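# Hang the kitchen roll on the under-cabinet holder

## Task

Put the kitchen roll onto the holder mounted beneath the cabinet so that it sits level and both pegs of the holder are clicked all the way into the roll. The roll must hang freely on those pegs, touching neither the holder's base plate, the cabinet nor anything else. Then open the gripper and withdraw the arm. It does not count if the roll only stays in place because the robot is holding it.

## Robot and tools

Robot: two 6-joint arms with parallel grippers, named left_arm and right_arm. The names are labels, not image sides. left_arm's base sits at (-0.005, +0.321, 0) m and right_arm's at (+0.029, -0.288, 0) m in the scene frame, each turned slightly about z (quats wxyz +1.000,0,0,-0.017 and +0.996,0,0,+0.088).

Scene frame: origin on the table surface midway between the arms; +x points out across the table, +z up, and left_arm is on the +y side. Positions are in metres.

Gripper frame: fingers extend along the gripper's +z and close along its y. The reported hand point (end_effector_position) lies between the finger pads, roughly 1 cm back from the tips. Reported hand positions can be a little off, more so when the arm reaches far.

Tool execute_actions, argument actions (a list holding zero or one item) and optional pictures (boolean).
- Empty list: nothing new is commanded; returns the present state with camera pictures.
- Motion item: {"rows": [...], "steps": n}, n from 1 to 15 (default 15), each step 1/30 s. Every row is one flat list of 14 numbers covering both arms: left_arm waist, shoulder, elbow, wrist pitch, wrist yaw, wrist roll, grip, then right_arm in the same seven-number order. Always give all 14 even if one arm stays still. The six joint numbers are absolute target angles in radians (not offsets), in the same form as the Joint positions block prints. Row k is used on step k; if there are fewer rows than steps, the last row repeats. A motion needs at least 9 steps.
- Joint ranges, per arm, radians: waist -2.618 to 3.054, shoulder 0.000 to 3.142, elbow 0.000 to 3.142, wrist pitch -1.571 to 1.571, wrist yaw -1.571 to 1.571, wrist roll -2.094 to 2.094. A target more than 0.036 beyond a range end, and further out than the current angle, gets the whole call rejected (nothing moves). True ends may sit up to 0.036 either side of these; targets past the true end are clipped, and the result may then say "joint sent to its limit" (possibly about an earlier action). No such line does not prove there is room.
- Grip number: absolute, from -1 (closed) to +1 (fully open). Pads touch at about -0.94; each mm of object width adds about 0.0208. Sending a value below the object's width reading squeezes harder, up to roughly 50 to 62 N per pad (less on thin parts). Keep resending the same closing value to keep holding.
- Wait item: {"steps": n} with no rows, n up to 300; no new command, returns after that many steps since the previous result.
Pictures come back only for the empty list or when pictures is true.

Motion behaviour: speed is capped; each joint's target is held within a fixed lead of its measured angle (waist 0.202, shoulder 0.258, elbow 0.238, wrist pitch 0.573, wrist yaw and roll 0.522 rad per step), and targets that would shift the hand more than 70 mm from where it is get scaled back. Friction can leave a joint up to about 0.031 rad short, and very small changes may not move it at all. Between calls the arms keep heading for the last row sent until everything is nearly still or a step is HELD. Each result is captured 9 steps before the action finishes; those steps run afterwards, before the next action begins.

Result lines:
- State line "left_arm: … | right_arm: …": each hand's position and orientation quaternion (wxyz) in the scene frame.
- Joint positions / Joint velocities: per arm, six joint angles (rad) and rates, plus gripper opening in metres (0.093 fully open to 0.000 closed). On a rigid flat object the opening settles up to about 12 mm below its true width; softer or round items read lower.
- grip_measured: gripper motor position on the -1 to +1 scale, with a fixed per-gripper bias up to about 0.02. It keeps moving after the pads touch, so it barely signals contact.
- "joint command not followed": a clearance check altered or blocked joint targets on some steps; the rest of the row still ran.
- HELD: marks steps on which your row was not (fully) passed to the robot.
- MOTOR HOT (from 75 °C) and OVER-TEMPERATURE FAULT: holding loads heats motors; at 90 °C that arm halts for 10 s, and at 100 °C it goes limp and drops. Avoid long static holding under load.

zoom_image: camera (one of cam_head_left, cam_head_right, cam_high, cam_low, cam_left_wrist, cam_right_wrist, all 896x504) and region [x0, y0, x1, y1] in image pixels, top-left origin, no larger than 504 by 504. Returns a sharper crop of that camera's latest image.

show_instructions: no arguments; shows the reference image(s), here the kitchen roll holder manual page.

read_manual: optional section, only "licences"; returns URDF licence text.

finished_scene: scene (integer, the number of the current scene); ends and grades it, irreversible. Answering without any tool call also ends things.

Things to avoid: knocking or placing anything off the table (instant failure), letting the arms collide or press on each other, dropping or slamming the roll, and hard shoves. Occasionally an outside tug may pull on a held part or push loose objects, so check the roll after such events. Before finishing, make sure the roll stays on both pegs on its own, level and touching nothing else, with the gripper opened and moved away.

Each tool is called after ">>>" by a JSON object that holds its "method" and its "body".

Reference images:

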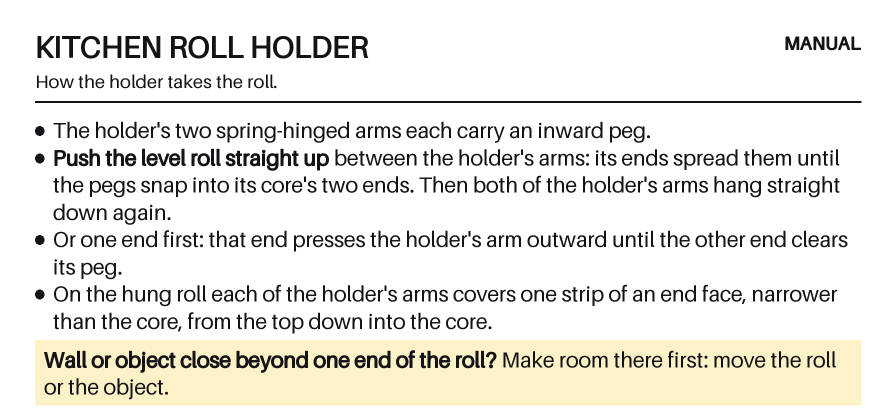

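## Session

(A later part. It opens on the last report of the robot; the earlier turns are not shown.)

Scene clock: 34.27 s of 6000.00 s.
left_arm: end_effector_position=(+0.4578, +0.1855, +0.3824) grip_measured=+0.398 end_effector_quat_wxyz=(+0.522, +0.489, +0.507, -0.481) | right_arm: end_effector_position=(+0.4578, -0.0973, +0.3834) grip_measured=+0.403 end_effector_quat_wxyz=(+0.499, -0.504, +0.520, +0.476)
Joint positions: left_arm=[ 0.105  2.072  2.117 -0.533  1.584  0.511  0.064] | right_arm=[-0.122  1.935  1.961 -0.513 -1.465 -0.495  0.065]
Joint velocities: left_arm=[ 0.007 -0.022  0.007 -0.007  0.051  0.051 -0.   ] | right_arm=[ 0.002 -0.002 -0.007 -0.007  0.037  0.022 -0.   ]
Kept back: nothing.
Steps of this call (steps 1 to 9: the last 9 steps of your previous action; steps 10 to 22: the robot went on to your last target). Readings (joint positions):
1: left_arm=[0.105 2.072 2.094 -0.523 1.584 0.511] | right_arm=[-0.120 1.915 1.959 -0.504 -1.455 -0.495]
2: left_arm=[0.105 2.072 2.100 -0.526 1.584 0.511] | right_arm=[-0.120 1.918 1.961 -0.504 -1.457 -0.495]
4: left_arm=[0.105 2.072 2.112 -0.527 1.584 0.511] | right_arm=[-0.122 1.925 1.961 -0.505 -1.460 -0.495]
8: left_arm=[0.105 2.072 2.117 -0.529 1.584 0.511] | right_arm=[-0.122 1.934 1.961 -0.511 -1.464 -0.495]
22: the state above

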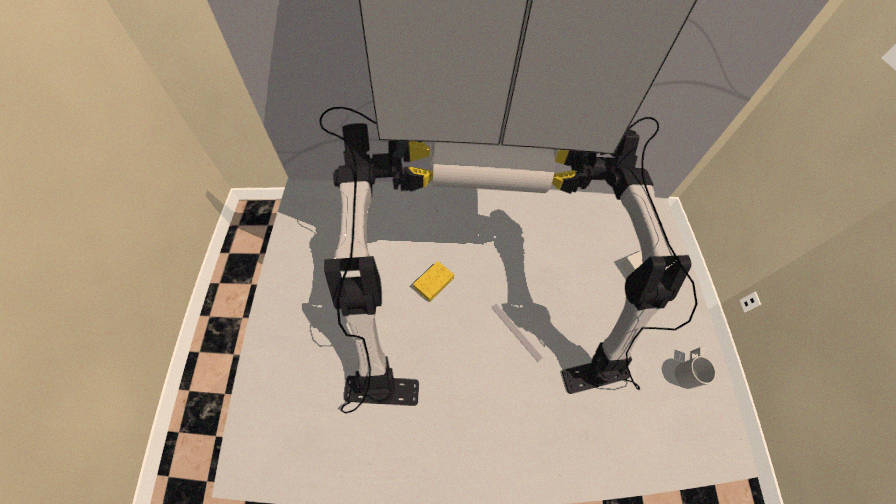

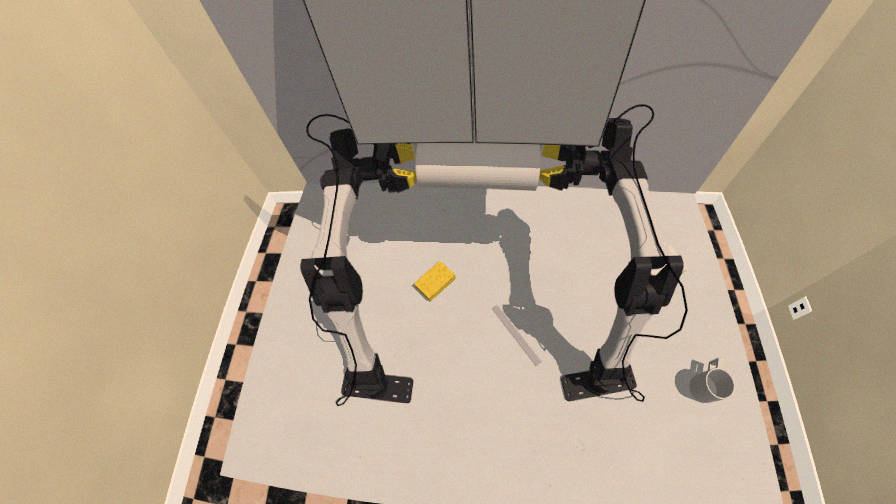

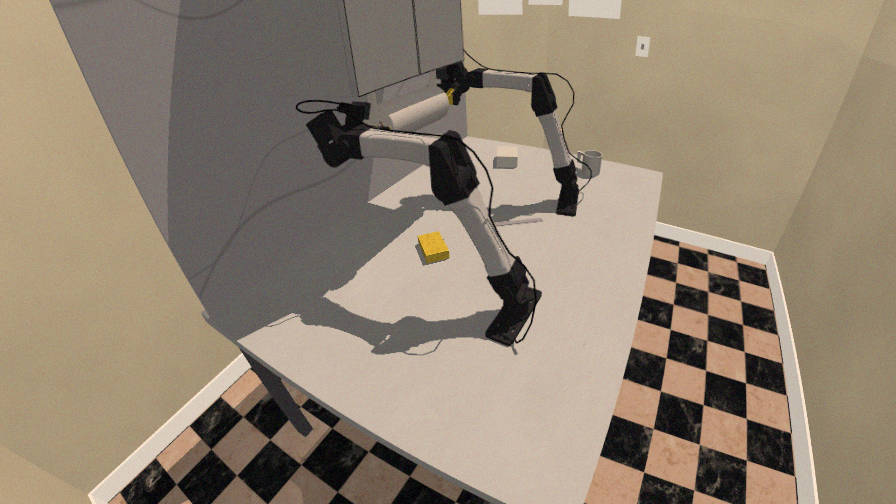

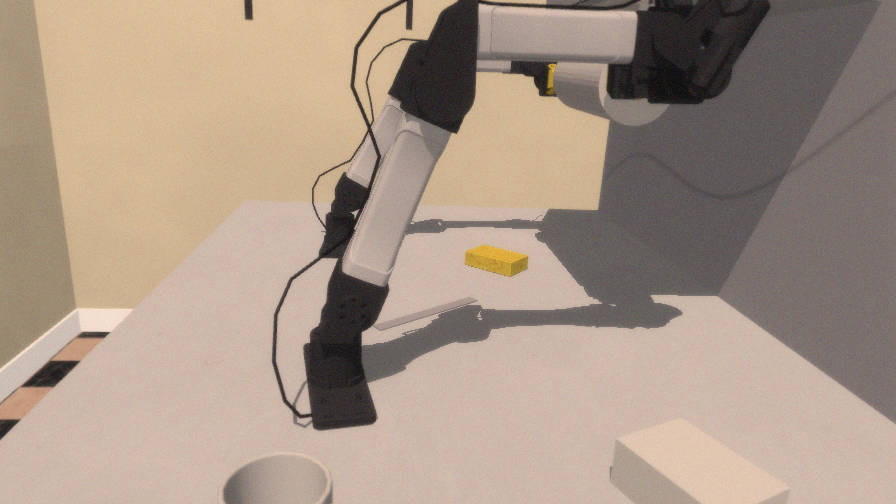

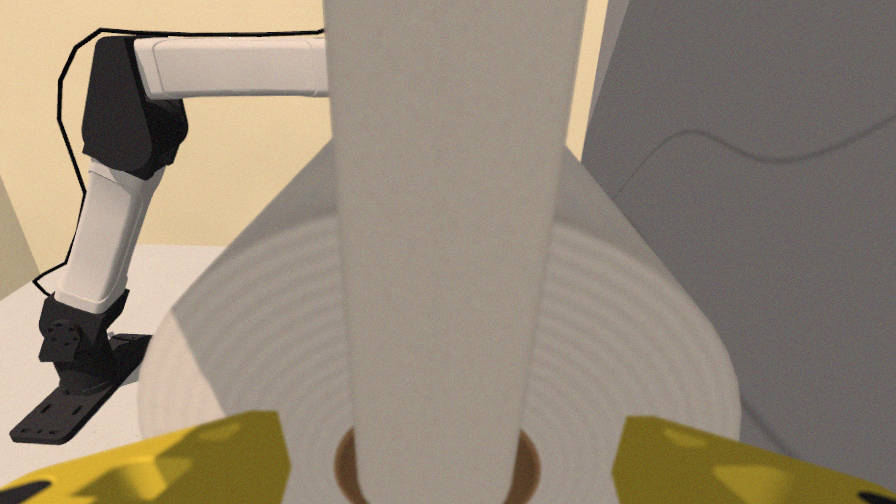

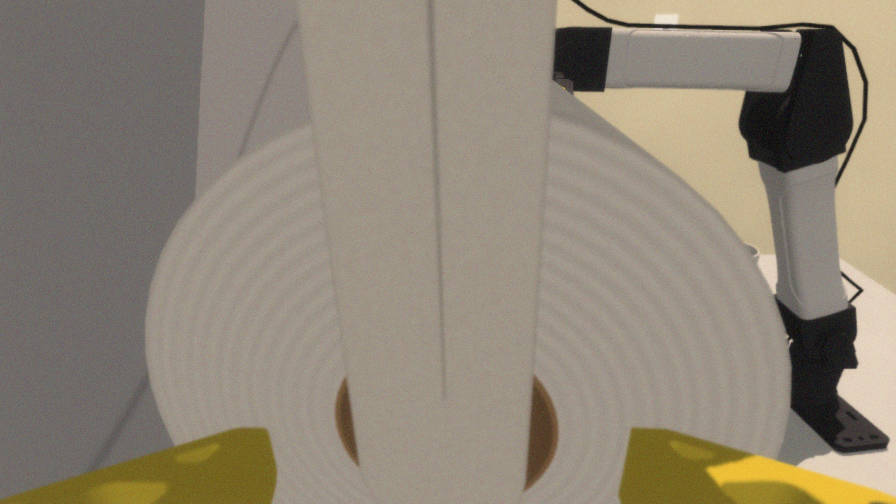

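Both in. Lower left slightly, release.

>>> {"method": "execute_actions", "body": {"actions": [{"rows":[[0.025,2.05,2.08,-0.5,1.57,0.5,0.4,-0.035,1.945,1.98,-0.52,-1.5,-0.5,0.4],[0.03,2.05,2.08,-0.5,1.57,0.5,0.4,-0.045,1.945,1.98,-0.52,-1.5,-0.5,0.4],[0.04,2.05,2.07,-0.5,1.57,0.5,0.4,-0.055,1.945,1.98,-0.52,-1.5,-0.5,0.4],[0.05,2.05,2.07,-0.5,1.57,0.5,0.4,-0.065,1.945,1.98,-0.52,-1.48,-0.5,0.4],[0.06,2.05,2.07,-0.5,1.57,0.5,0.4,-0.075,1.945,1.98,-0.52,-1.48,-0.5,0.4],[0.08,2.05,2.07,-0.5,1.57,0.5,0.4,-0.095,1.945,1.98,-0.52,-1.48,-0.5,0.4],[0.1,2.05,2.07,-0.5,1.57,0.5,0.4,-0.115,1.945,1.98,-0.52,-1.48,-0.5,0.4],[0.12,2.05,2.07,-0.5,1.57,0.5,0.4,-0.135,1.945,1.98,-0.52,-1.48,-0.5,0.4],[0.15,2.05,2.07,-0.5,1.57,0.5,0.4,-0.165,1.945,1.98,-0.52,-1.48,-0.5,0.4],[0.19,2.05,2.07,-0.5,1.57,0.5,0.4,-0.2,1.945,1.96,-0.52,-1.48,-0.5,0.4],[0.24,2.05,2.05,-0.5,1.57,0.5,0.4,-0.25,1.945,1.94,-0.52,-1.48,-0.5,0.4],[0.3,2.05,2.03,-0.5,1.57,0.5,0.4,-0.31,1.945,1.92,-0.52,-1.48,-0.5,0.4],[0.38,2.0,1.95,-0.5,1.57,0.5,0.4,-0.39,1.9,1.85,-0.52,-1.48,-0.5,0.4],[0.46,1.95,1.9,-0.5,1.57,0.5,0.4,-0.47,1.85,1.8,-0.52,-1.48,-0.5,0.4],[0.55,1.9,1.85,-0.5,1.57,0.5,0.4,-0.6,1.8,1.75,-0.52,-1.48,-0.5,0.4]]}]}}

>>> {"method": "execute_actions", "body": {"actions": [{"steps":35}], "pictures": true}}

Scene clock: 35.33 s of 6000.00 s.
left_arm: end_effector_position=(+0.4591, +0.1872, +0.3725) grip_measured=+0.398 end_effector_quat_wxyz=(+0.516, +0.482, +0.514, -0.486) | right_arm: end_effector_position=(+0.4597, -0.1002, +0.3830) grip_measured=+0.403 end_effector_quat_wxyz=(+0.501, -0.502, +0.523, +0.473)
Joint positions: left_arm=[ 0.108  2.069  2.079 -0.524  1.584  0.511  0.064] | right_arm=[-0.128  1.935  1.961 -0.515 -1.461 -0.495  0.065]
Joint velocities: left_arm=[ 0.007 -0.007 -0.115 -0.066 -0.022  0.037 -0.   ] | right_arm=[-0.046 -0.007  0.022  0.037 -0.066 -0.066  0.001]
Steps of this call (steps 1 to 15: the robot went on to your last target; steps 16 to 26: nothing new was sent; steps 27 to 32: the first 6 steps of this action). Readings (joint positions):
27: left_arm=[0.105 2.071 2.112 -0.530 1.584 0.511] | right_arm=[-0.122 1.935 1.961 -0.513 -1.464 -0.495]
28: left_arm=[0.105 2.070 2.105 -0.527 1.584 0.511] | right_arm=[-0.122 1.935 1.961 -0.513 -1.464 -0.495]
30: left_arm=[0.106 2.069 2.091 -0.524 1.584 0.511] | right_arm=[-0.125 1.935 1.961 -0.514 -1.462 -0.495]
32: the state above

Scene clock: 36.50 s of 6000.00 s.
left_arm: end_effector_position=(+0.4422, +0.3812, +0.3716) grip_measured=+0.398 end_effector_quat_wxyz=(+0.602, +0.341, +0.620, -0.370) | right_arm: end_effector_position=(+0.4684, -0.3035, +0.3731) grip_measured=+0.403 end_effector_quat_wxyz=(+0.584, -0.350, +0.634, +0.367)
Joint positions: left_arm=[ 0.549  1.911  1.865 -0.51   1.568  0.507  0.064] | right_arm=[-0.602  1.811  1.773 -0.516 -1.477 -0.495  0.065]
Joint velocities: left_arm=[ 0.002  0.002 -0.012  0.007 -0.007  0.007 -0.   ] | right_arm=[ 0.012 -0.002 -0.002  0.007  0.007 -0.037 -0.001]
Kept back: nothing.
Steps of this call (steps 1 to 9: the last 9 steps of your previous action; steps 10 to 35: the robot went on to your last target). Readings (joint positions):
1: left_arm=[0.111 2.069 2.077 -0.524 1.584 0.511] | right_arm=[-0.131 1.935 1.961 -0.515 -1.461 -0.495]
2: left_arm=[0.114 2.069 2.077 -0.524 1.583 0.511] | right_arm=[-0.133 1.935 1.961 -0.516 -1.462 -0.495]
4: left_arm=[0.128 2.069 2.077 -0.521 1.581 0.510] | right_arm=[-0.144 1.935 1.961 -0.516 -1.467 -0.495]
8: left_arm=[0.261 2.042 2.013 -0.508 1.578 0.509] | right_arm=[-0.276 1.918 1.916 -0.508 -1.474 -0.495]
35: the state above

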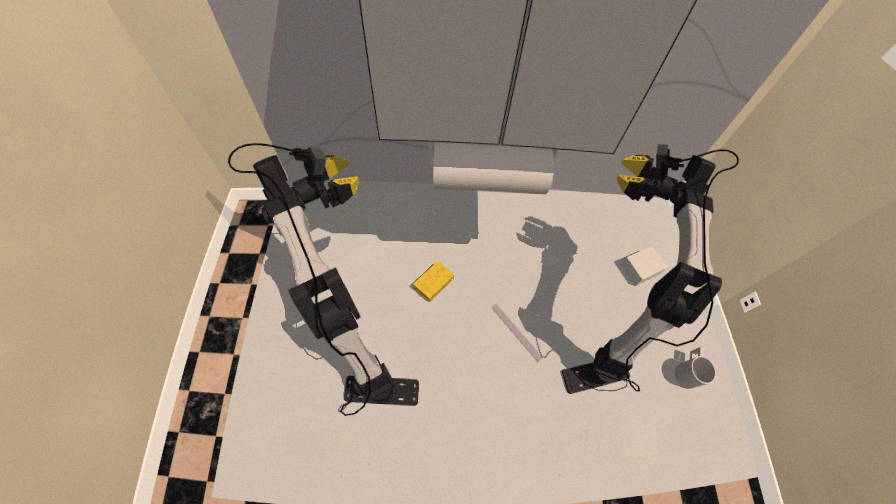

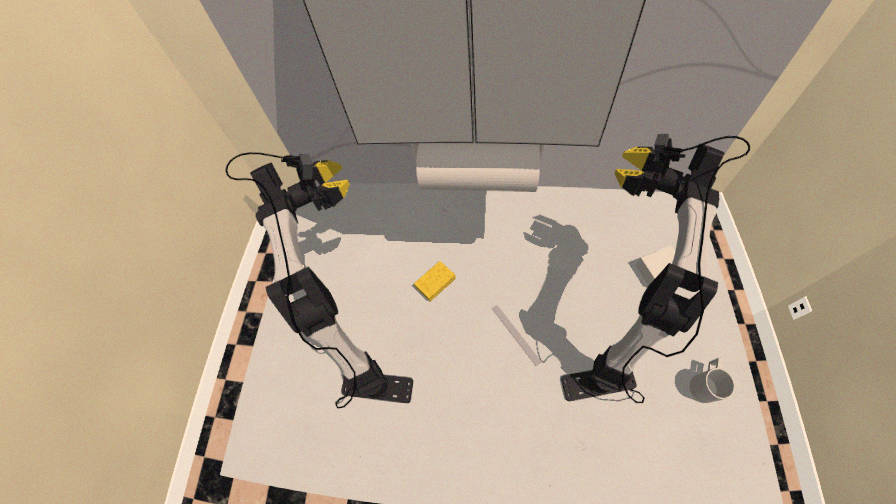

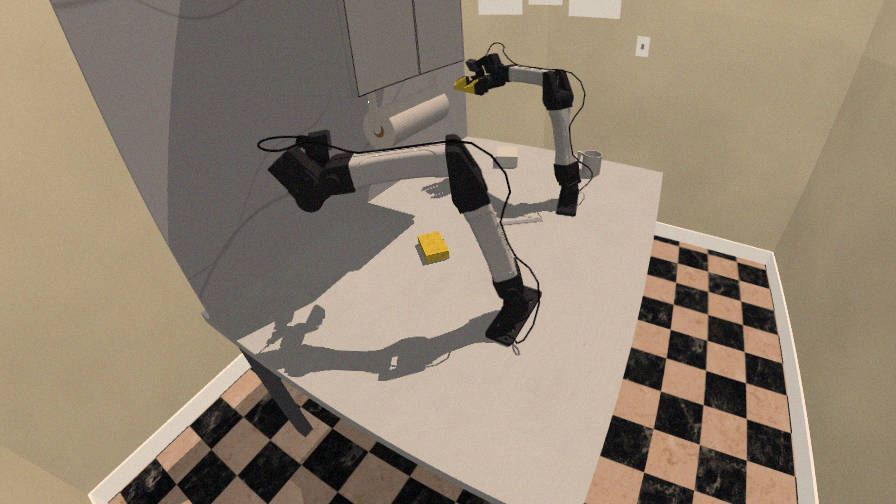

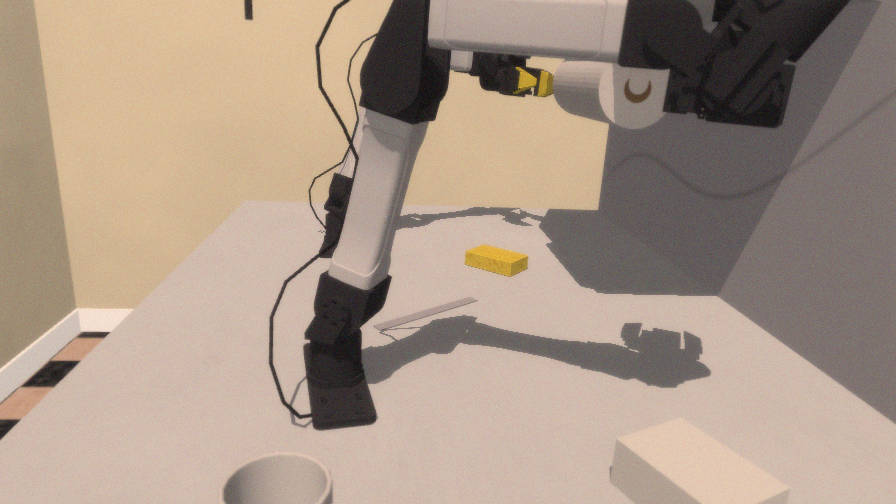

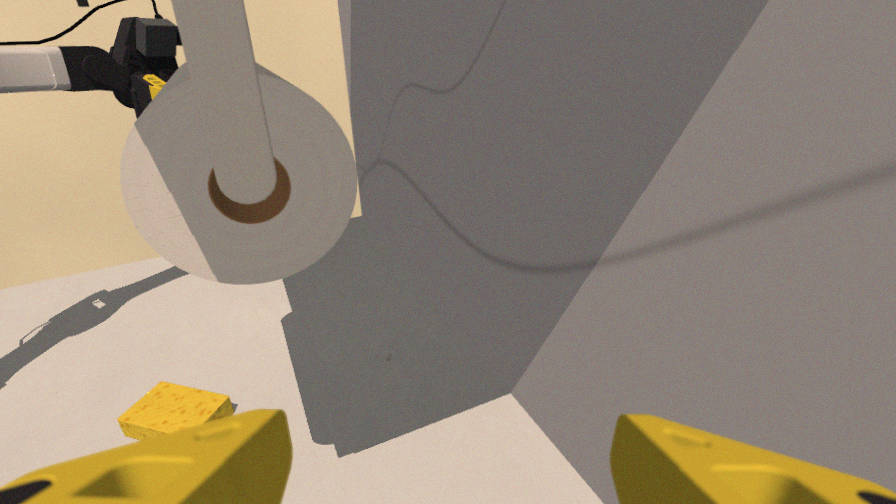

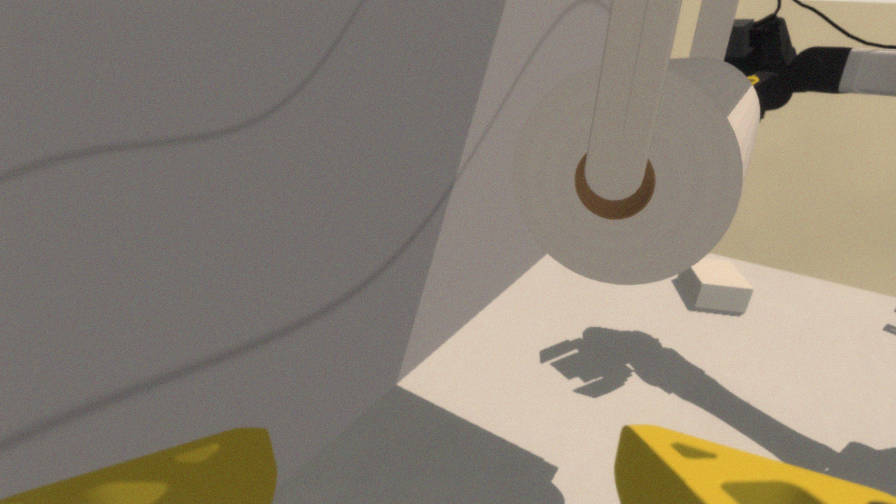

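>>> {"method": "finished_scene", "body": {"scene": 1}}

The scene is finished: the task was done.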